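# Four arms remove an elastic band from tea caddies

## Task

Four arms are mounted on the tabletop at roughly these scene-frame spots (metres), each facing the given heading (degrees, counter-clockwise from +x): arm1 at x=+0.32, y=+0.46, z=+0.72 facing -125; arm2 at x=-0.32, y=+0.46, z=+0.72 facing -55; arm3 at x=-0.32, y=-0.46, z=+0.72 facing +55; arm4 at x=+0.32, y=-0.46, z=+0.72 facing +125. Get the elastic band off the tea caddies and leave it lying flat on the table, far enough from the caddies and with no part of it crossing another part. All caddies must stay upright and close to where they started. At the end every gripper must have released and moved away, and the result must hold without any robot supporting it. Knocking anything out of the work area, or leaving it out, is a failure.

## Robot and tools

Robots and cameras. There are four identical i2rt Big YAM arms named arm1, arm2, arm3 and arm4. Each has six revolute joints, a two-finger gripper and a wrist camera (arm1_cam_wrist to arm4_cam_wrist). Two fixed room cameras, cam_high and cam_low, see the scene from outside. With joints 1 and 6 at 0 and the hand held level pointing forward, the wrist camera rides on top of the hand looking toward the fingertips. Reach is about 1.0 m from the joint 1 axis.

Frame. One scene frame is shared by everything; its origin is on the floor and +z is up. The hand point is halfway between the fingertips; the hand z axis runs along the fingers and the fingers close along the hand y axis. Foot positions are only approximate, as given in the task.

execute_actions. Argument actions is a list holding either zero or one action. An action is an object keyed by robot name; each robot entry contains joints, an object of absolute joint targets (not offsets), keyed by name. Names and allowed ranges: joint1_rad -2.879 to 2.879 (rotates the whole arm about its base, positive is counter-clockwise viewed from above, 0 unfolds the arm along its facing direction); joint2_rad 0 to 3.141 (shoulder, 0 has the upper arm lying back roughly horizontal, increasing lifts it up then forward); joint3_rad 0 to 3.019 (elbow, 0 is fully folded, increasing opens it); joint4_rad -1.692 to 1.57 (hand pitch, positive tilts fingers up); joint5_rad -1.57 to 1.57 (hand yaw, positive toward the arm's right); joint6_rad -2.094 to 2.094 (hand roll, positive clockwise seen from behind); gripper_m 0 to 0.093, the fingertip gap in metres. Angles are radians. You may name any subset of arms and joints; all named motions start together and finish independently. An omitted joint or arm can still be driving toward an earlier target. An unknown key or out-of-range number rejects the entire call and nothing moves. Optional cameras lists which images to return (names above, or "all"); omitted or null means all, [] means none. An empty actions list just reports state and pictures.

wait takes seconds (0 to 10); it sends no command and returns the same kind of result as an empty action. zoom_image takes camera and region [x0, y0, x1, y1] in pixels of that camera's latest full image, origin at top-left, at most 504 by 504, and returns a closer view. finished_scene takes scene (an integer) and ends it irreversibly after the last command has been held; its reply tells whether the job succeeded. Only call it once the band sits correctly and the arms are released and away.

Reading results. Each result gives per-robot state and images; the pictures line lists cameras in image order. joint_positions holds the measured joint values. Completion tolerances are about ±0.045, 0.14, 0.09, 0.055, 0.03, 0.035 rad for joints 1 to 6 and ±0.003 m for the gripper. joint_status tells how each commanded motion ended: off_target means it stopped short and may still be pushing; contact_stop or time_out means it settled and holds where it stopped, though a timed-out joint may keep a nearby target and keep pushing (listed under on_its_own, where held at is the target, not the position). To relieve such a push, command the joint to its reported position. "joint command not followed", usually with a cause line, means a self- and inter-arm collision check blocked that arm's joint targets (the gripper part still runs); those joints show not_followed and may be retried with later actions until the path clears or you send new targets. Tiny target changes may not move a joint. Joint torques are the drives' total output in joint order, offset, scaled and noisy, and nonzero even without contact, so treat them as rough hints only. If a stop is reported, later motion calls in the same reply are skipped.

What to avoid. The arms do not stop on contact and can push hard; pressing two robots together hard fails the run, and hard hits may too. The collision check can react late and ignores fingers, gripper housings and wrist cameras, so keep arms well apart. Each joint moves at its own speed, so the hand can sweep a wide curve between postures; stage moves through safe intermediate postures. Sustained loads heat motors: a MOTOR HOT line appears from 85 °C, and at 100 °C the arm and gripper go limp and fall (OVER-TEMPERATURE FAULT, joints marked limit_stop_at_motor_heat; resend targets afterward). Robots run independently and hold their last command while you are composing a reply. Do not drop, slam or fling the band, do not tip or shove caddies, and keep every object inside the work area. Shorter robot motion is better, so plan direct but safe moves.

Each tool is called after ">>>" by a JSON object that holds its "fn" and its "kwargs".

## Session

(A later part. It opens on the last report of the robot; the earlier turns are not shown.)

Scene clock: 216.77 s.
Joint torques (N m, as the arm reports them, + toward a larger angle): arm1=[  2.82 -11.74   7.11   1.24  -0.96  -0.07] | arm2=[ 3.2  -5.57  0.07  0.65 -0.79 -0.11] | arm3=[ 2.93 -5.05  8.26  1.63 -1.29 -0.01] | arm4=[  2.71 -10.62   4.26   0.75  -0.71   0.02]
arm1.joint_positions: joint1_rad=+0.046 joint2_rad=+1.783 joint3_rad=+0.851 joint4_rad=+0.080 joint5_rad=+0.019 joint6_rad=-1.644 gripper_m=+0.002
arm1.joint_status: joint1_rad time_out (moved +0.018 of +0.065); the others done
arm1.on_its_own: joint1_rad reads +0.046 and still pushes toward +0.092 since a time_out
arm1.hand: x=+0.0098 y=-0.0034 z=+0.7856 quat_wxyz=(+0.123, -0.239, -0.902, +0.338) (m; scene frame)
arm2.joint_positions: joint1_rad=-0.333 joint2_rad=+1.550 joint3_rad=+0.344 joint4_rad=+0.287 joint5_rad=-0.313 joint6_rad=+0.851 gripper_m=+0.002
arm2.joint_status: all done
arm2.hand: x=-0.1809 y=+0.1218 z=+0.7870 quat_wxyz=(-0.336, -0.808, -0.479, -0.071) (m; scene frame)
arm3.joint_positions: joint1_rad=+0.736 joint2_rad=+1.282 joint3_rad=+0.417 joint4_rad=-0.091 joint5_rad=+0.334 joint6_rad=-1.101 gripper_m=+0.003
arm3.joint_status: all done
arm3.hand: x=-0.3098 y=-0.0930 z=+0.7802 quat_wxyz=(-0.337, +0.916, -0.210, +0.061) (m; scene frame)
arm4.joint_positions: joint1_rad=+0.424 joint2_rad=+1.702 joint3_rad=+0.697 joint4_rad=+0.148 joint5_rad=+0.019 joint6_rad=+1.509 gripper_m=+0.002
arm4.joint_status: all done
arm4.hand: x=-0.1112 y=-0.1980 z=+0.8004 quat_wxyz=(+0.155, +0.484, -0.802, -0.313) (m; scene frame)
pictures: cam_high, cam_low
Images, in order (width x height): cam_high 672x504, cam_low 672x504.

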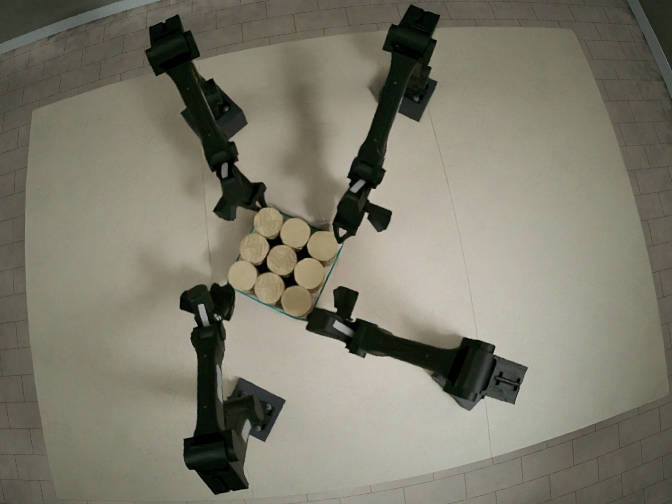

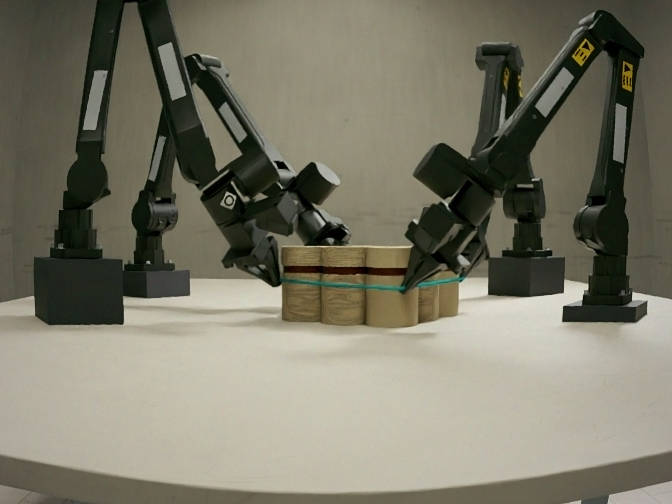

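>>> {"fn": "execute_actions", "kwargs": {"actions": [{"arm1":{"joints":{"joint1_rad":0.146,"joint2_rad":1.670,"joint3_rad":0.769}},"arm2":{"joints":{"joint1_rad":-0.298,"joint2_rad":1.358,"joint3_rad":0.224,"joint4_rad":0.183}},"arm3":{"joints":{"joint1_rad":0.845,"joint2_rad":1.140,"joint3_rad":0.390}},"arm4":{"joints":{"joint1_rad":0.517,"joint2_rad":1.584,"joint3_rad":0.618}}}]}}

>>> {"fn": "zoom_image", "kwargs": {"camera": "cam_high", "region": [200, 180, 368, 348]}}

Scene clock: 226.57 s.
Joint torques (N m, as the arm reports them, + toward a larger angle): arm1=[  5.51 -12.44   4.45   1.06  -1.72  -0.07] | arm2=[ 3.08 -4.56 -0.12 -0.56 -0.92 -0.14] | arm3=[ 5.74 -4.03  7.12  1.7  -2.13 -0.02] | arm4=[  4.42 -11.21   2.77   0.56  -1.72  -0.01]
arm1.joint_positions: joint1_rad=+0.070 joint2_rad=+1.652 joint3_rad=+0.811 joint4_rad=+0.089 joint5_rad=+0.036 joint6_rad=-1.644 gripper_m=+0.002
arm1.joint_status: joint1_rad time_out (moved +0.025 of +0.100); the others done
arm1.on_its_own: joint1_rad reads +0.070 and still pushes toward +0.146 since a time_out
arm1.hand: x=+0.0212 y=-0.0057 z=+0.8403 quat_wxyz=(+0.140, -0.227, -0.885, +0.381) (m; scene frame)
arm2.joint_positions: joint1_rad=-0.325 joint2_rad=+1.339 joint3_rad=+0.290 joint4_rad=+0.238 joint5_rad=-0.311 joint6_rad=+0.852 gripper_m=+0.002
arm2.joint_status: all done
arm2.hand: x=-0.1803 y=+0.1294 z=+0.8334 quat_wxyz=(-0.383, -0.787, -0.480, -0.057) (m; scene frame)
arm3.joint_positions: joint1_rad=+0.770 joint2_rad=+1.133 joint3_rad=+0.391 joint4_rad=-0.091 joint5_rad=+0.353 joint6_rad=-1.101 gripper_m=+0.003
arm3.joint_status: joint1_rad time_out (moved +0.034 of +0.109); the others done
arm3.on_its_own: joint1_rad reads +0.770 and still pushes toward +0.845 since a time_out
arm3.hand: x=-0.3192 y=-0.0932 z=+0.8216 quat_wxyz=(-0.394, +0.895, -0.204, +0.042) (m; scene frame)
arm4.joint_positions: joint1_rad=+0.457 joint2_rad=+1.569 joint3_rad=+0.656 joint4_rad=+0.157 joint5_rad=+0.039 joint6_rad=+1.511 gripper_m=+0.002
arm4.joint_status: joint1_rad time_out (moved +0.032 of +0.093); the others done
arm4.on_its_own: joint1_rad reads +0.457 and still pushes toward +0.517 since a time_out
arm4.hand: x=-0.1150 y=-0.2105 z=+0.8498 quat_wxyz=(+0.175, +0.483, -0.781, -0.355) (m; scene frame)
pictures: arm1_cam_wrist, arm2_cam_wrist, arm3_cam_wrist, arm4_cam_wrist, cam_high, cam_low
Images, in order (width x height): arm1_cam_wrist 672x504, arm2_cam_wrist 672x504, arm3_cam_wrist 672x504, arm4_cam_wrist 672x504, cam_high 672x504, cam_low 672x504.

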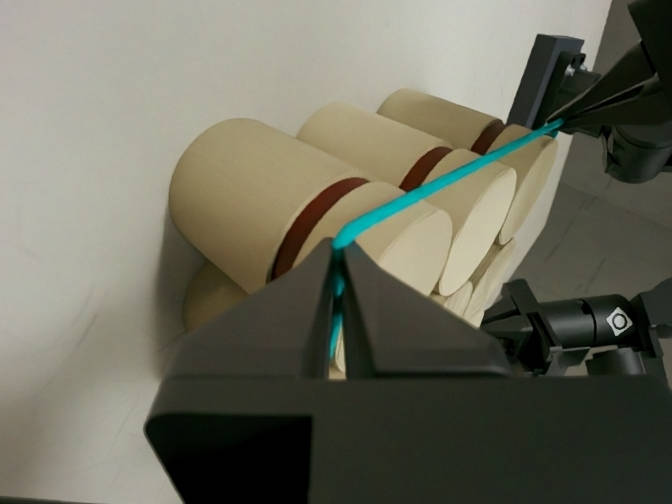

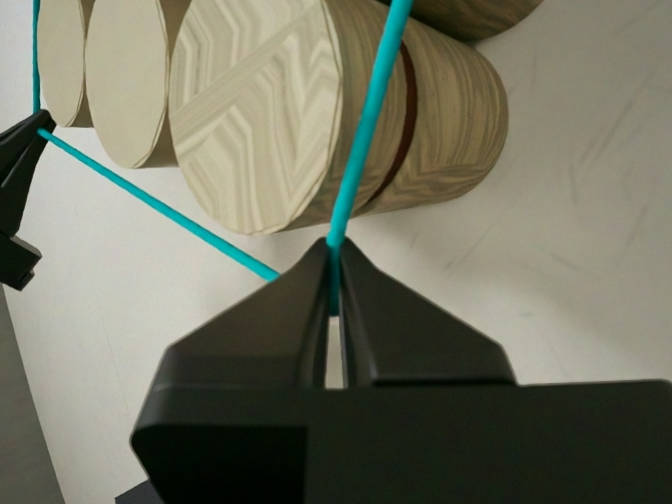

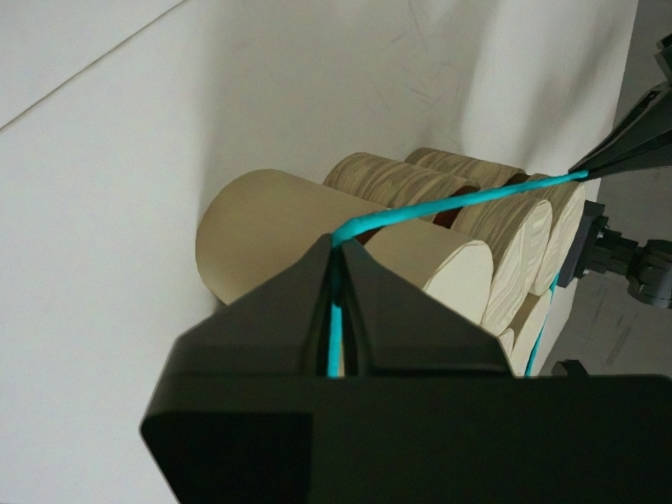

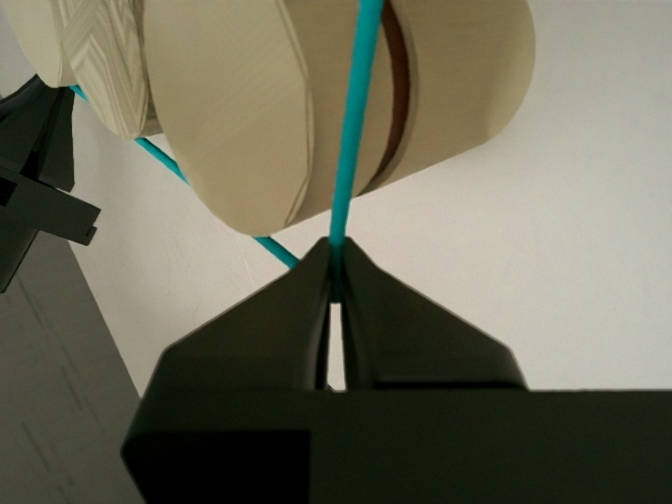

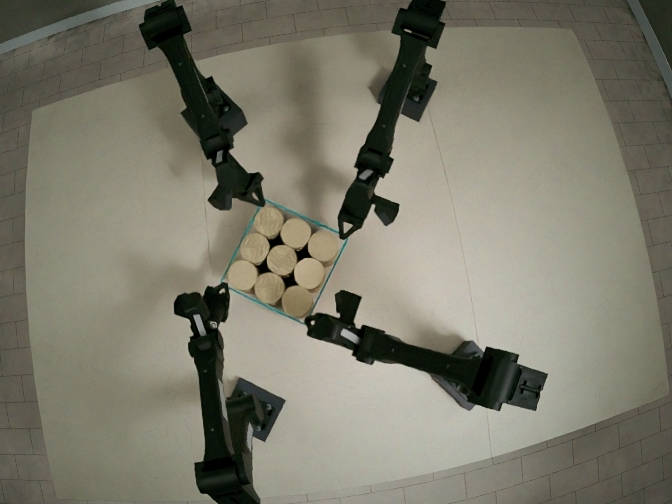

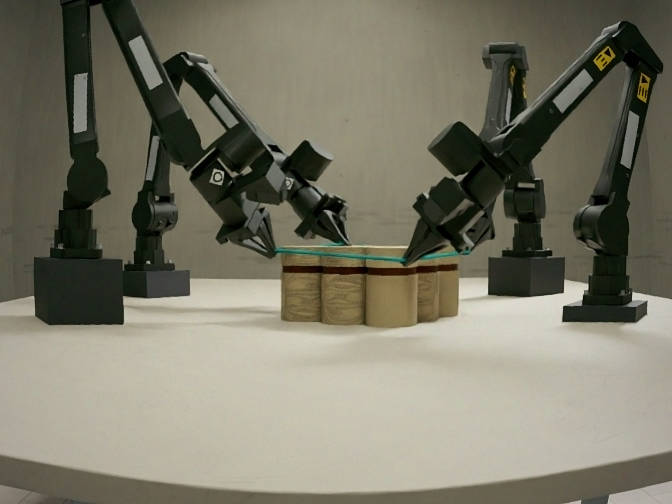

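Region (200, 180, 368, 348) of cam_high's 672x504 image, scaled by 3.000, with more detail than that image has.

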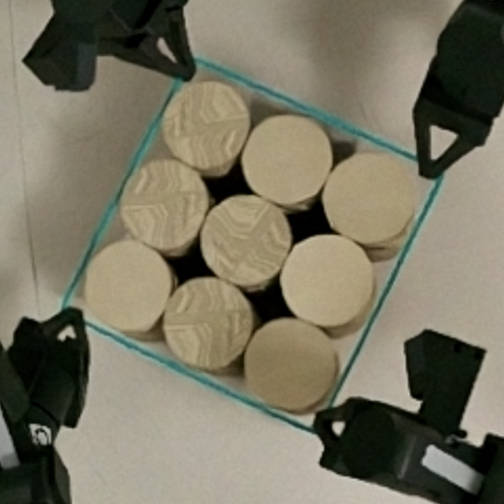

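>>> {"fn": "execute_actions", "kwargs": {"actions": [{"arm1":{"joints":{"joint2_rad":1.561,"joint3_rad":0.750}},"arm2":{"joints":{"joint2_rad":1.108,"joint3_rad":0.194,"joint4_rad":0.103}},"arm3":{"joints":{"joint2_rad":0.905,"joint3_rad":0.375}},"arm4":{"joints":{"joint2_rad":1.446,"joint3_rad":0.591}}}], "cameras": ["cam_high","cam_low"]}}

>>> {"fn": "zoom_image", "kwargs": {"camera": "cam_high", "region": [200, 180, 368, 348]}}

Scene clock: 233.17 s.
Joint torques (N m, as the arm reports them, + toward a larger angle): arm1=[  5.54 -11.96   5.12   1.07  -1.83  -0.06] | arm2=[ 3.71 -3.51  1.82 -0.49 -0.97 -0.2 ] | arm3=[ 5.98 -2.22  8.29  1.91 -2.23  0.  ] | arm4=[  4.35 -10.35   3.61   0.7   -1.73  -0.01]
arm1.joint_positions: joint1_rad=+0.070 joint2_rad=+1.553 joint3_rad=+0.789 joint4_rad=+0.089 joint5_rad=+0.038 joint6_rad=-1.644 gripper_m=+0.002
arm1.joint_status: all done
arm1.on_its_own: joint1_rad reads +0.070 and still pushes toward +0.146 since a time_out
arm1.hand: x=+0.0229 y=-0.0019 z=+0.8834 quat_wxyz=(+0.152, -0.224, -0.869, +0.414) (m; scene frame)
arm2.joint_positions: joint1_rad=-0.325 joint2_rad=+1.093 joint3_rad=+0.255 joint4_rad=+0.157 joint5_rad=-0.309 joint6_rad=+0.853 gripper_m=+0.002
arm2.joint_status: all done
arm2.hand: x=-0.1821 y=+0.1352 z=+0.8865 quat_wxyz=(-0.439, -0.761, -0.476, -0.039) (m; scene frame)
arm3.joint_positions: joint1_rad=+0.770 joint2_rad=+0.901 joint3_rad=+0.373 joint4_rad=-0.091 joint5_rad=+0.355 joint6_rad=-1.101 gripper_m=+0.003
arm3.joint_status: all done
arm3.on_its_own: joint1_rad reads +0.770 and still pushes toward +0.845 since a time_out
arm3.hand: x=-0.3185 y=-0.0953 z=+0.8920 quat_wxyz=(-0.482, +0.849, -0.215, +0.006) (m; scene frame)
arm4.joint_positions: joint1_rad=+0.457 joint2_rad=+1.434 joint3_rad=+0.627 joint4_rad=+0.157 joint5_rad=+0.039 joint6_rad=+1.511 gripper_m=+0.002
arm4.joint_status: all done
arm4.on_its_own: joint1_rad reads +0.457 and still pushes toward +0.517 since a time_out
arm4.hand: x=-0.1117 y=-0.2124 z=+0.9018 quat_wxyz=(+0.199, +0.470, -0.763, -0.397) (m; scene frame)
pictures: cam_high, cam_low
Images, in order (width x height): cam_high 672x504, cam_low 672x504.

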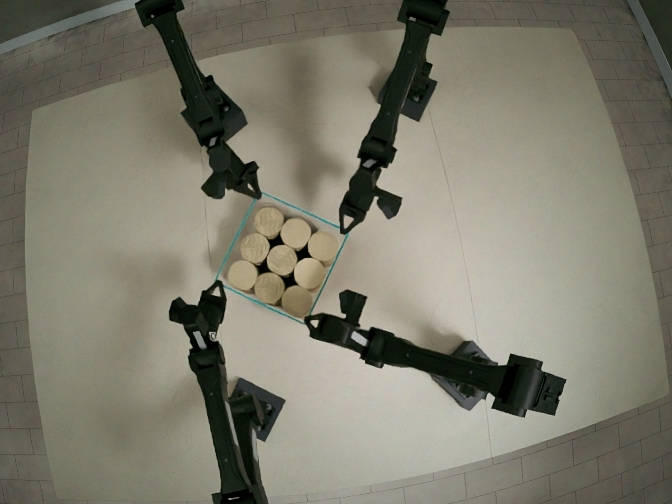

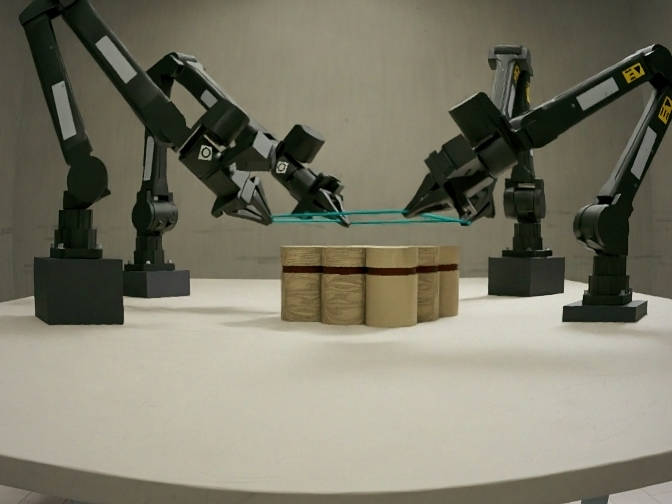

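Region (200, 180, 368, 348) of cam_high's 672x504 image, scaled by 3.000, with more detail than that image has.

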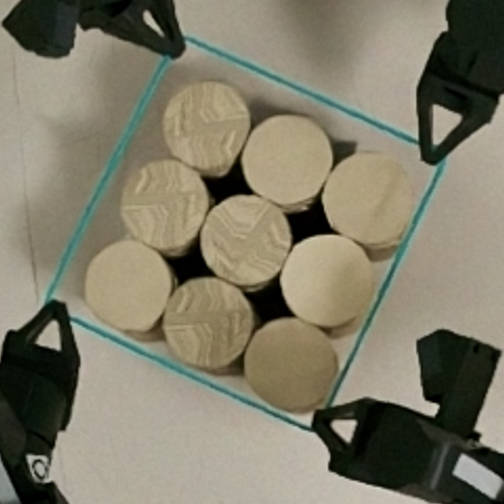

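>>> {"fn": "execute_actions", "kwargs": {"actions": [{"arm1":{"joints":{"joint1_rad":0.230,"joint2_rad":1.255,"joint3_rad":0.585}},"arm2":{"joints":{"joint1_rad":-0.062,"joint2_rad":1.250,"joint3_rad":0.510}},"arm3":{"joints":{"joint1_rad":0.312,"joint2_rad":0.940,"joint3_rad":0.485}},"arm4":{"joints":{"joint1_rad":0.136,"joint2_rad":1.022,"joint3_rad":0.354}}}], "cameras": ["cam_high","cam_low"]}}

Scene clock: 250.57 s.
Joint torques (N m, as the arm reports them, + toward a larger angle): arm1=[ 1.12 -8.    7.4   1.28 -0.7  -0.07] | arm2=[ 2.67 -6.94  8.13  1.38 -0.68 -0.2 ] | arm3=[ 1.57 -3.86 10.61  2.01 -0.56 -0.01] | arm4=[-1.13 -5.63  5.58  1.13 -0.21 -0.02]
arm1.joint_positions: joint1_rad=+0.204 joint2_rad=+1.248 joint3_rad=+0.605 joint4_rad=+0.089 joint5_rad=+0.014 joint6_rad=-1.644 gripper_m=+0.002
arm1.joint_status: all done
arm1.hand: x=+0.1202 y=+0.0253 z=+0.9425 quat_wxyz=(+0.128, -0.156, -0.855, +0.478) (m; scene frame)
arm2.joint_positions: joint1_rad=-0.079 joint2_rad=+1.242 joint3_rad=+0.503 joint4_rad=+0.121 joint5_rad=-0.315 joint6_rad=+0.853 gripper_m=+0.002
arm2.joint_status: all done
arm2.hand: x=-0.0624 y=+0.0979 z=+0.9373 quat_wxyz=(-0.460, -0.682, -0.561, -0.092) (m; scene frame)
arm3.joint_positions: joint1_rad=+0.303 joint2_rad=+0.945 joint3_rad=+0.454 joint4_rad=-0.091 joint5_rad=+0.316 joint6_rad=-1.101 gripper_m=+0.003
arm3.joint_status: all done
arm3.hand: x=-0.1508 y=-0.1061 z=+0.9173 quat_wxyz=(-0.483, +0.774, -0.399, +0.096) (m; scene frame)
arm4.joint_positions: joint1_rad=+0.139 joint2_rad=+1.026 joint3_rad=+0.378 joint4_rad=+0.150 joint5_rad=+0.008 joint6_rad=+1.511 gripper_m=+0.002
arm4.joint_status: all done
arm4.hand: x=+0.0469 y=-0.1619 z=+0.9529 quat_wxyz=(+0.169, +0.335, -0.792, -0.482) (m; scene frame)
pictures: cam_high, cam_low
Images, in order (width x height): cam_high 672x504, cam_low 672x504.

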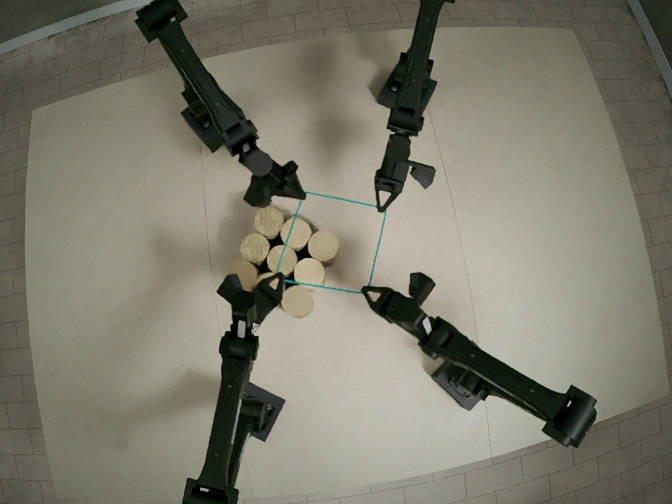

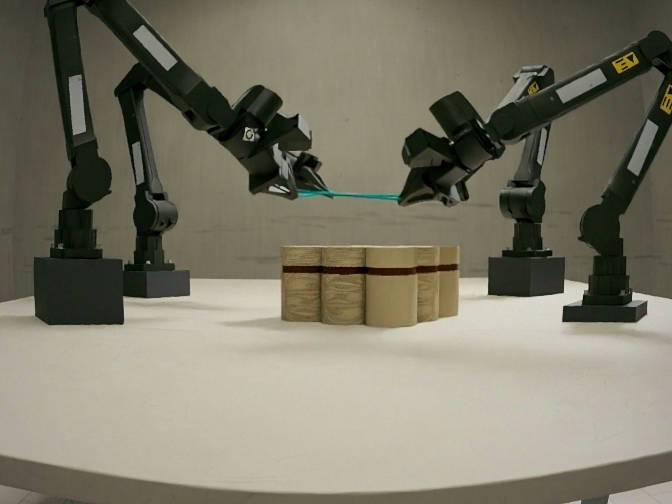

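>>> {"fn": "execute_actions", "kwargs": {"actions": [{"arm1":{"joints":{"joint1_rad":0.462,"joint2_rad":1.145,"joint3_rad":0.402}},"arm2":{"joints":{"joint1_rad":0.145,"joint2_rad":1.505,"joint3_rad":0.750}},"arm3":{"joints":{"joint1_rad":-0.040,"joint2_rad":1.265,"joint3_rad":0.757}},"arm4":{"joints":{"joint1_rad":-0.310,"joint2_rad":0.945,"joint3_rad":0.216}}}], "cameras": ["cam_high","cam_low"]}}

Scene clock: 261.97 s.
Joint torques (N m, as the arm reports them, + toward a larger angle): arm1=[-0.57 -6.15  6.82  1.14 -0.47 -0.06] | arm2=[  0.81 -11.48   9.35   1.43  -0.29  -0.17] | arm3=[ 1.17 -8.9  10.8   1.97 -0.06 -0.01] | arm4=[-1.59 -3.27  5.33  1.2   0.14 -0.02]
arm1.joint_positions: joint1_rad=+0.454 joint2_rad=+1.148 joint3_rad=+0.423 joint4_rad=+0.089 joint5_rad=+0.009 joint6_rad=-1.644 gripper_m=+0.002
arm1.joint_status: all done
arm1.hand: x=+0.2472 y=+0.0563 z=+0.8923 quat_wxyz=(+0.063, -0.046, -0.888, +0.454) (m; scene frame)
arm2.joint_positions: joint1_rad=+0.148 joint2_rad=+1.497 joint3_rad=+0.725 joint4_rad=+0.112 joint5_rad=-0.325 joint6_rad=+0.853 gripper_m=+0.002
arm2.joint_status: all done
arm2.hand: x=+0.0682 y=+0.1045 z=+0.9221 quat_wxyz=(-0.428, -0.621, -0.639, -0.151) (m; scene frame)
arm3.joint_positions: joint1_rad=-0.041 joint2_rad=+1.277 joint3_rad=+0.719 joint4_rad=-0.091 joint5_rad=+0.305 joint6_rad=-1.102 gripper_m=+0.003
arm3.joint_status: all done
arm3.hand: x=+0.0190 y=-0.1026 z=+0.9171 quat_wxyz=(-0.429, +0.712, -0.529, +0.171) (m; scene frame)
arm4.joint_positions: joint1_rad=-0.302 joint2_rad=+0.945 joint3_rad=+0.236 joint4_rad=+0.148 joint5_rad=+0.001 joint6_rad=+1.511 gripper_m=+0.002
arm4.joint_status: all done
arm4.hand: x=+0.2142 y=-0.1227 z=+0.9095 quat_wxyz=(+0.059, +0.159, -0.861, -0.480) (m; scene frame)
pictures: cam_high, cam_low
Images, in order (width x height): cam_high 672x504, cam_low 672x504.

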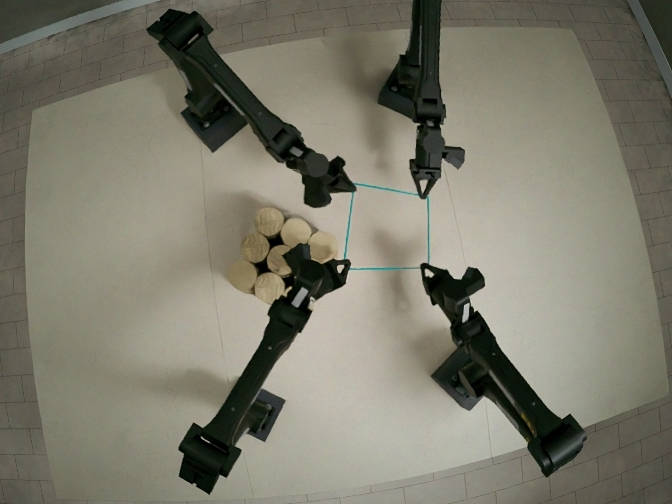

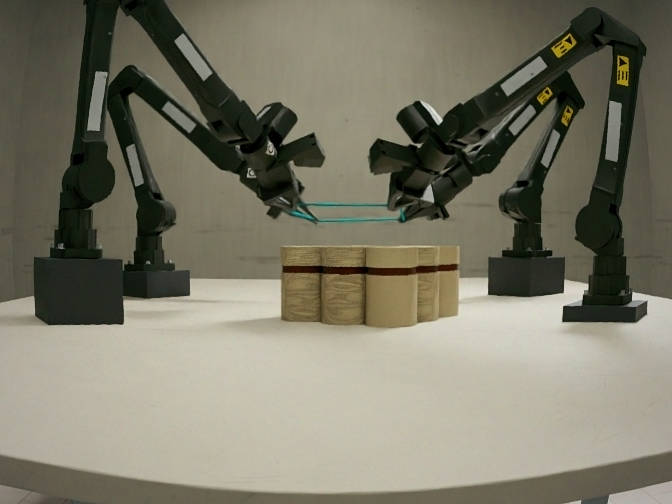

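>>> {"fn": "execute_actions", "kwargs": {"actions": [{"arm1":{"joints":{"joint1_rad":0.803,"joint2_rad":1.385,"joint3_rad":0.395}},"arm2":{"joints":{"joint1_rad":0.306,"joint2_rad":1.985,"joint3_rad":1.100}},"arm3":{"joints":{"joint1_rad":-0.272,"joint2_rad":1.808,"joint3_rad":1.118}},"arm4":{"joints":{"joint1_rad":-0.786,"joint2_rad":1.400,"joint3_rad":0.398}}}]}}

Scene clock: 273.80 s.
Joint torques (N m, as the arm reports them, + toward a larger angle): arm1=[-0.81 -7.18  5.95  0.96 -0.24 -0.07] | arm2=[  1.15 -18.95   8.14   1.73  -0.24  -0.18] | arm3=[  1.79 -16.3    9.54   1.73   0.18  -0.01] | arm4=[-1.62 -7.16  5.83  1.14  0.31  0.  ]
arm1.joint_positions: joint1_rad=+0.801 joint2_rad=+1.381 joint3_rad=+0.401 joint4_rad=+0.087 joint5_rad=+0.004 joint6_rad=-1.644 gripper_m=+0.002
arm1.joint_status: all done
arm1.hand: x=+0.3848 y=+0.0815 z=+0.7932 quat_wxyz=(-0.010, +0.116, -0.934, +0.339) (m; scene frame)
arm2.joint_positions: joint1_rad=+0.313 joint2_rad=+1.992 joint3_rad=+1.076 joint4_rad=+0.107 joint5_rad=-0.326 joint6_rad=+0.853 gripper_m=+0.002
arm2.joint_status: all done
arm2.hand: x=+0.2083 y=+0.1041 z=+0.7945 quat_wxyz=(-0.347, -0.594, -0.701, -0.186) (m; scene frame)
arm3.joint_positions: joint1_rad=-0.279 joint2_rad=+1.832 joint3_rad=+1.083 joint4_rad=-0.091 joint5_rad=+0.299 joint6_rad=-1.103 gripper_m=+0.003
arm3.joint_status: all done
arm3.hand: x=+0.1967 y=-0.1062 z=+0.7913 quat_wxyz=(-0.320, +0.684, -0.623, +0.205) (m; scene frame)
arm4.joint_positions: joint1_rad=-0.779 joint2_rad=+1.391 joint3_rad=+0.383 joint4_rad=+0.139 joint5_rad=-0.002 joint6_rad=+1.511 gripper_m=+0.002
arm4.joint_status: all done
arm4.hand: x=+0.3855 y=-0.0820 z=+0.8161 quat_wxyz=(-0.039, -0.052, -0.938, -0.341) (m; scene frame)
pictures: arm1_cam_wrist, arm2_cam_wrist, arm3_cam_wrist, arm4_cam_wrist, cam_high, cam_low
Images, in order (width x height): arm1_cam_wrist 672x504, arm2_cam_wrist 672x504, arm3_cam_wrist 672x504, arm4_cam_wrist 672x504, cam_high 672x504, cam_low 672x504.

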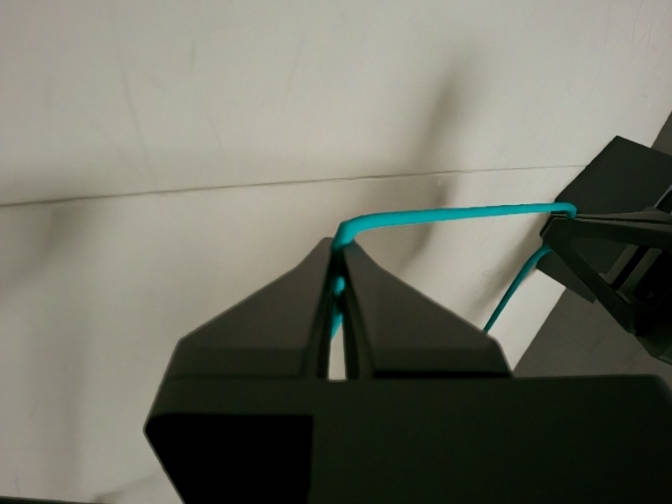

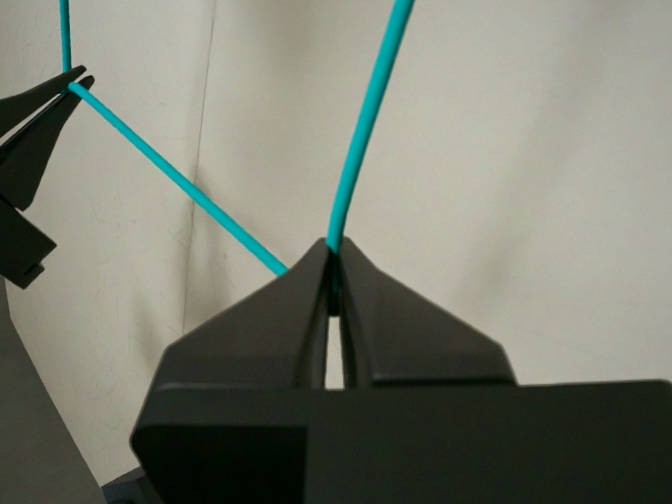

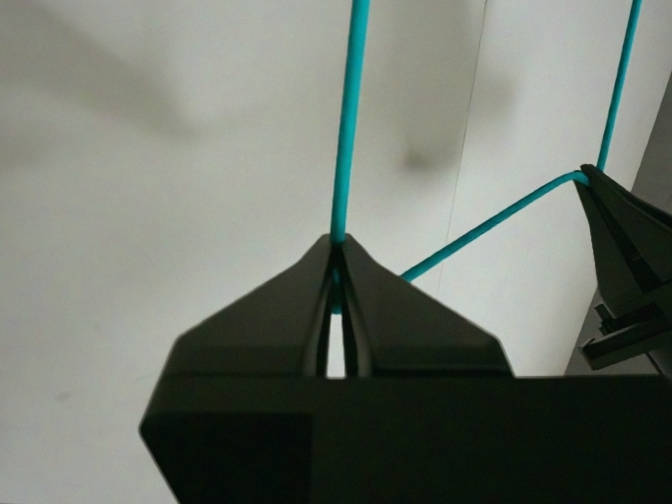

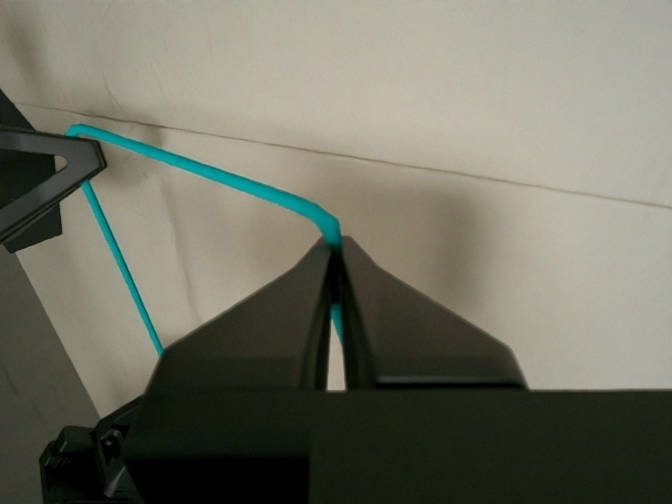

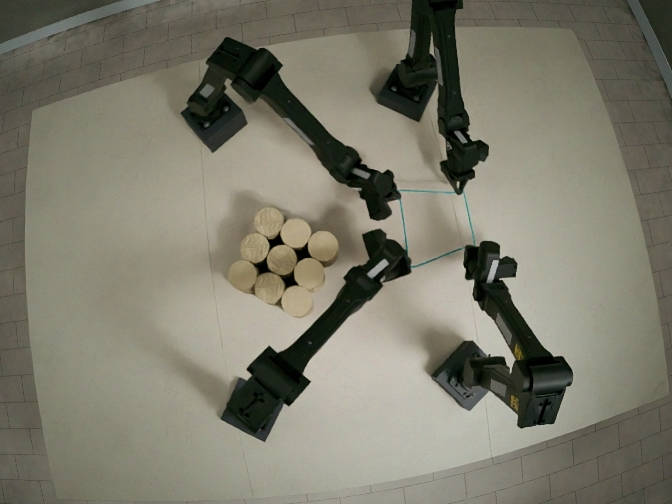

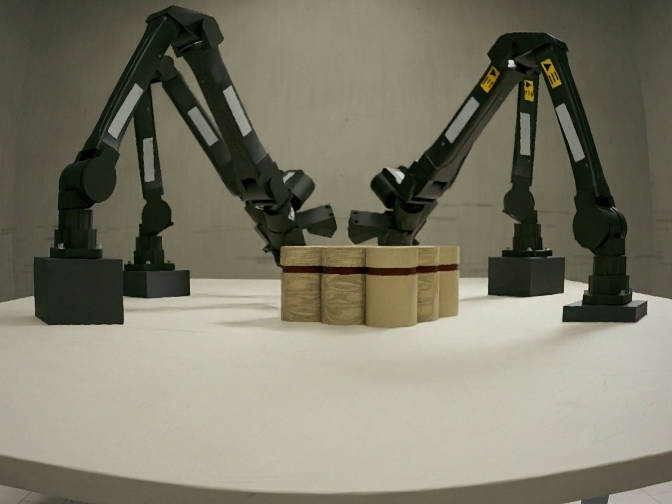

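>>> {"fn": "zoom_image", "kwargs": {"camera": "cam_high", "region": [330, 140, 530, 310]}}

Region (330, 140, 530, 310) of cam_high's 672x504 image, scaled by 2.520, with more detail than that image has; it fills the top 428 rows of this view, and the rest is white.

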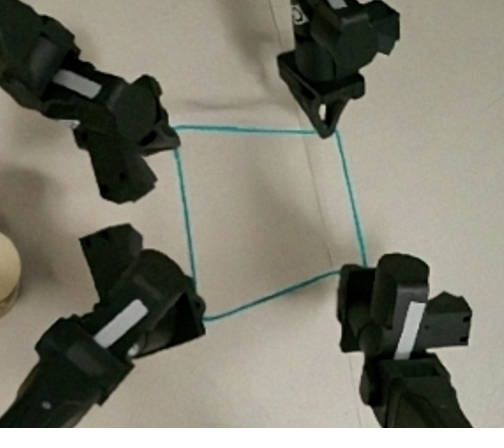

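>>> {"fn": "execute_actions", "kwargs": {"actions": [{"arm1":{"joints":{"joint2_rad":1.520,"joint3_rad":0.460}},"arm2":{"joints":{"joint2_rad":2.075,"joint4_rad":0.200}},"arm3":{"joints":{"joint2_rad":1.880,"joint3_rad":1.062,"joint4_rad":0.014}},"arm4":{"joints":{"joint2_rad":1.560,"joint3_rad":0.445}}}]}}

>>> {"fn": "zoom_image", "kwargs": {"camera": "cam_high", "region": [330, 140, 530, 310]}}

Scene clock: 282.13 s.
Joint torques (N m, as the arm reports them, + toward a larger angle): arm1=[-0.8  -7.96  7.59  0.78 -0.25 -0.1 ] | arm2=[  0.87 -17.19   7.54   2.22  -0.25  -0.18] | arm3=[  1.9  -15.36   6.95   2.69   0.19   0.  ] | arm4=[-1.67 -8.97  4.96  1.04  0.33  0.01]
arm1.joint_positions: joint1_rad=+0.801 joint2_rad=+1.510 joint3_rad=+0.435 joint4_rad=+0.087 joint5_rad=+0.004 joint6_rad=-1.644 gripper_m=+0.002
arm1.joint_status: all done
arm1.hand: x=+0.3845 y=+0.0813 z=+0.7582 quat_wxyz=(-0.008, +0.118, -0.948, +0.294) (m; scene frame)
arm2.joint_positions: joint1_rad=+0.313 joint2_rad=+2.062 joint3_rad=+1.078 joint4_rad=+0.191 joint5_rad=-0.326 joint6_rad=+0.853 gripper_m=+0.002
arm2.joint_status: all done
arm2.hand: x=+0.2104 y=+0.1026 z=+0.7656 quat_wxyz=(-0.354, -0.592, -0.700, -0.186) (m; scene frame)
arm3.joint_positions: joint1_rad=-0.279 joint2_rad=+1.886 joint3_rad=+1.057 joint4_rad=-0.005 joint5_rad=+0.299 joint6_rad=-1.103 gripper_m=+0.003
arm3.joint_status: all done
arm3.hand: x=+0.1948 y=-0.1072 z=+0.7609 quat_wxyz=(-0.323, +0.683, -0.622, +0.205) (m; scene frame)
arm4.joint_positions: joint1_rad=-0.779 joint2_rad=+1.551 joint3_rad=+0.428 joint4_rad=+0.139 joint5_rad=-0.002 joint6_rad=+1.511 gripper_m=+0.002
arm4.joint_status: all done
arm4.hand: x=+0.3855 y=-0.0818 z=+0.7731 quat_wxyz=(-0.033, -0.053, -0.956, -0.287) (m; scene frame)
pictures: arm1_cam_wrist, arm2_cam_wrist, arm3_cam_wrist, arm4_cam_wrist, cam_high, cam_low
Images, in order (width x height): arm1_cam_wrist 672x504, arm2_cam_wrist 672x504, arm3_cam_wrist 672x504, arm4_cam_wrist 672x504, cam_high 672x504, cam_low 672x504.

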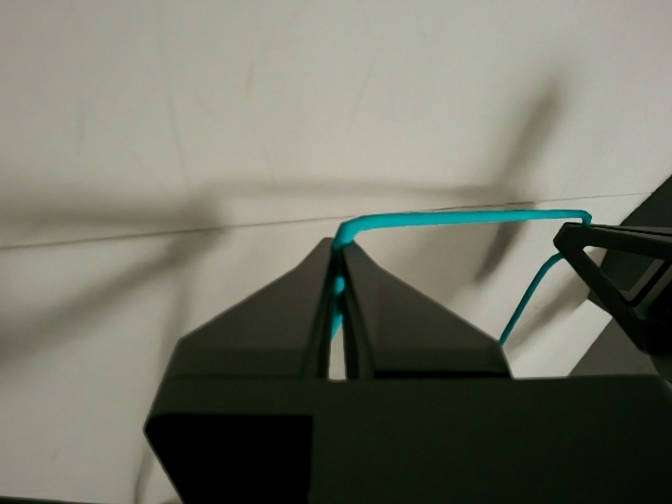

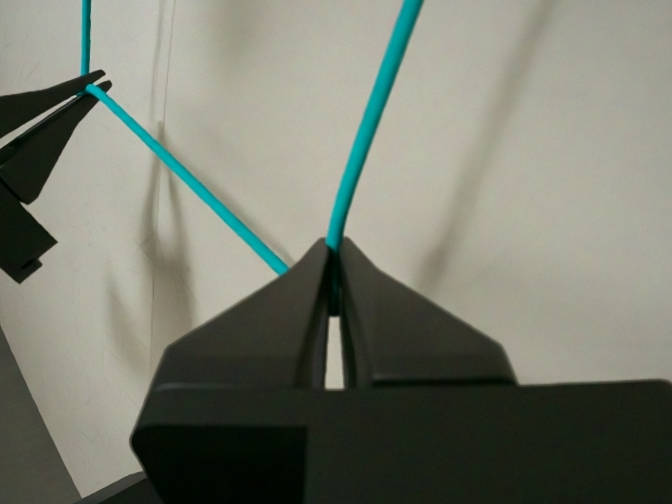

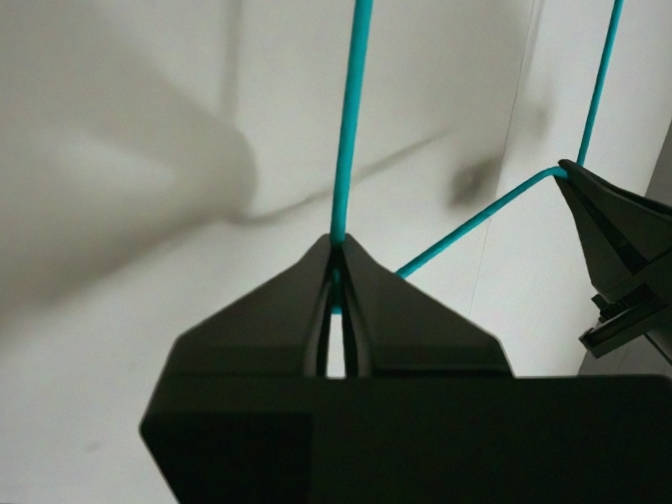

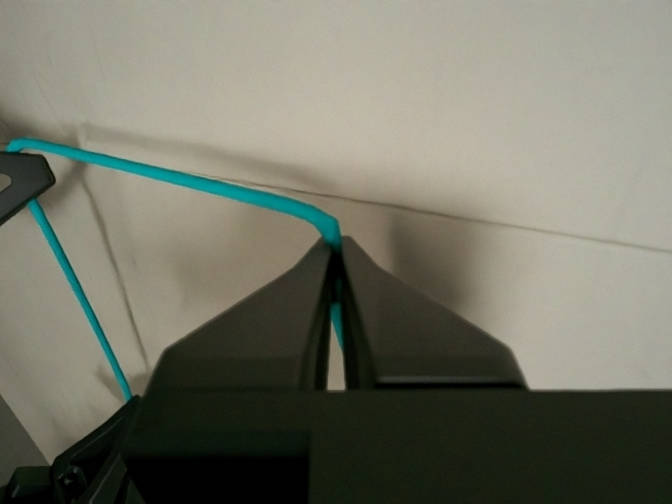

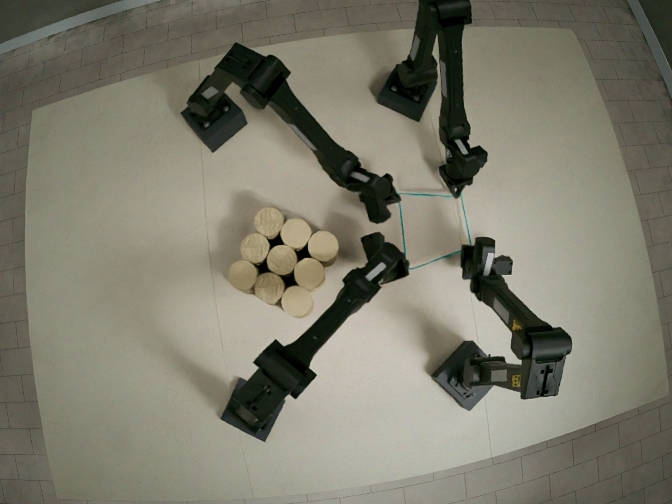

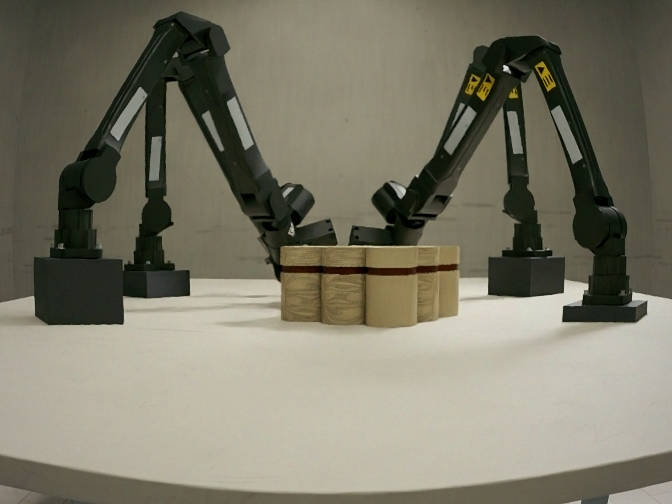

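Region (330, 140, 530, 310) of cam_high's 672x504 image, scaled by 2.520, with more detail than that image has; it fills the top 428 rows of this view, and the rest is white.

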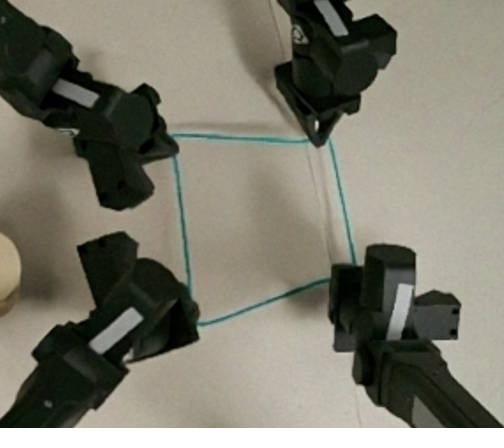

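>>> {"fn": "execute_actions", "kwargs": {"actions": [{"arm1":{"joints":{"joint2_rad":1.595,"joint3_rad":0.480}},"arm2":{"joints":{"joint2_rad":2.122,"joint4_rad":0.235}},"arm3":{"joints":{"joint2_rad":1.920,"joint3_rad":1.052,"joint4_rad":0.056}},"arm4":{"joints":{"joint2_rad":1.637,"joint3_rad":0.467}}}], "cameras": ["arm1_cam_wrist","arm2_cam_wrist","arm3_cam_wrist","arm4_cam_wrist","cam_high"]}}

Scene clock: 285.87 s.
Joint torques (N m, as the arm reports them, + toward a larger angle): arm1=[-0.94 -8.01  7.03  0.85 -0.25 -0.09] | arm2=[  0.65 -16.81   7.22   2.14  -0.25  -0.2 ] | arm3=[  1.45 -15.01   6.55   2.7    0.18  -0.01] | arm4=[-1.58 -8.84  4.47  0.89  0.32  0.01]
arm1.joint_positions: joint1_rad=+0.801 joint2_rad=+1.579 joint3_rad=+0.457 joint4_rad=+0.087 joint5_rad=+0.004 joint6_rad=-1.644 gripper_m=+0.002
arm1.joint_status: all done
arm1.hand: x=+0.3844 y=+0.0807 z=+0.7397 quat_wxyz=(-0.007, +0.118, -0.955, +0.271) (m; scene frame)
arm2.joint_positions: joint1_rad=+0.312 joint2_rad=+2.102 joint3_rad=+1.078 joint4_rad=+0.226 joint5_rad=-0.326 joint6_rad=+0.853 gripper_m=+0.002
arm2.joint_status: all done
arm2.hand: x=+0.2091 y=+0.1036 z=+0.7475 quat_wxyz=(-0.353, -0.592, -0.700, -0.186) (m; scene frame)
arm3.joint_positions: joint1_rad=-0.279 joint2_rad=+1.919 joint3_rad=+1.050 joint4_rad=+0.037 joint5_rad=+0.299 joint6_rad=-1.103 gripper_m=+0.003
arm3.joint_status: all done
arm3.hand: x=+0.1946 y=-0.1072 z=+0.7447 quat_wxyz=(-0.323, +0.683, -0.622, +0.205) (m; scene frame)
arm4.joint_positions: joint1_rad=-0.779 joint2_rad=+1.623 joint3_rad=+0.451 joint4_rad=+0.139 joint5_rad=-0.002 joint6_rad=+1.511 gripper_m=+0.002
arm4.joint_status: all done
arm4.hand: x=+0.3855 y=-0.0820 z=+0.7536 quat_wxyz=(-0.030, -0.053, -0.963, -0.263) (m; scene frame)
pictures: arm1_cam_wrist, arm2_cam_wrist, arm3_cam_wrist, arm4_cam_wrist, cam_high
Images, in order (width x height): arm1_cam_wrist 672x504, arm2_cam_wrist 672x504, arm3_cam_wrist 672x504, arm4_cam_wrist 672x504, cam_high 672x504.

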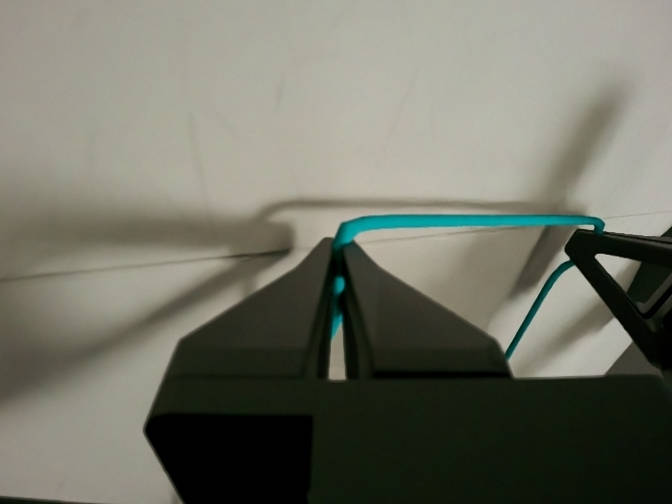

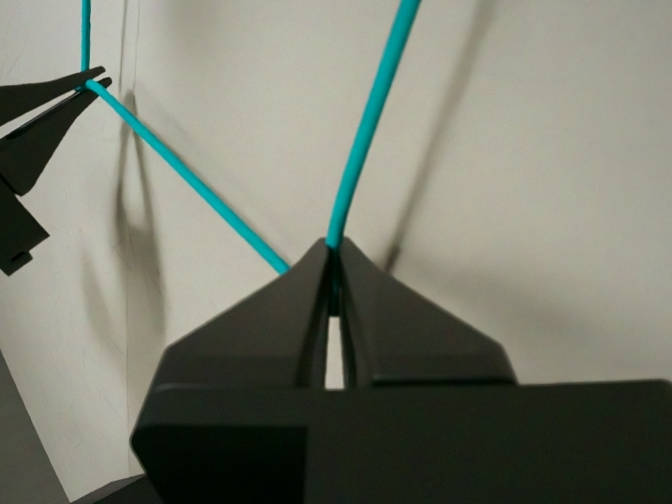

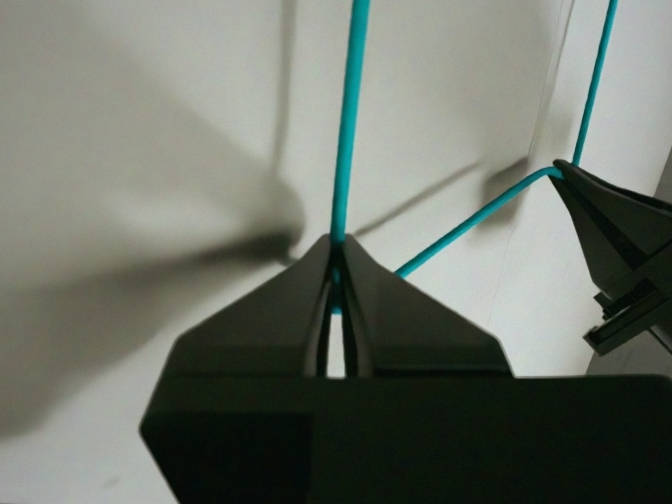

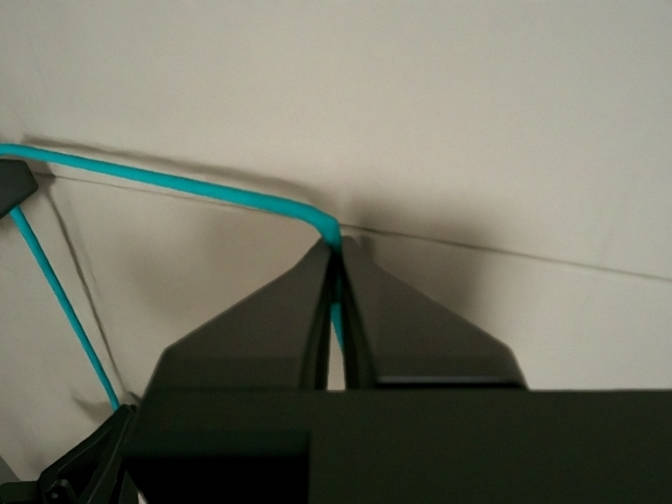

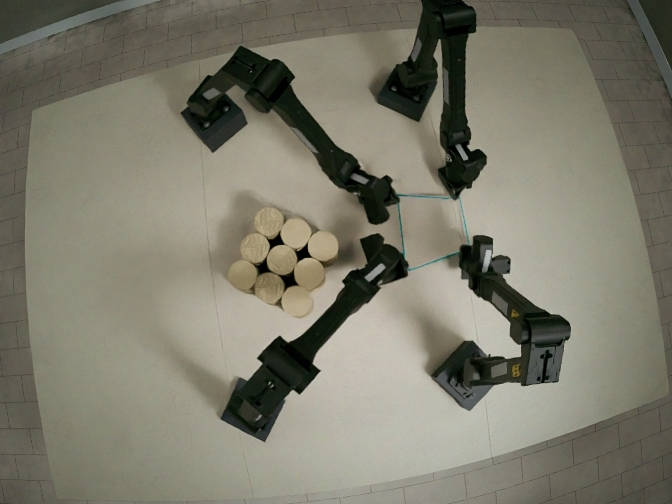

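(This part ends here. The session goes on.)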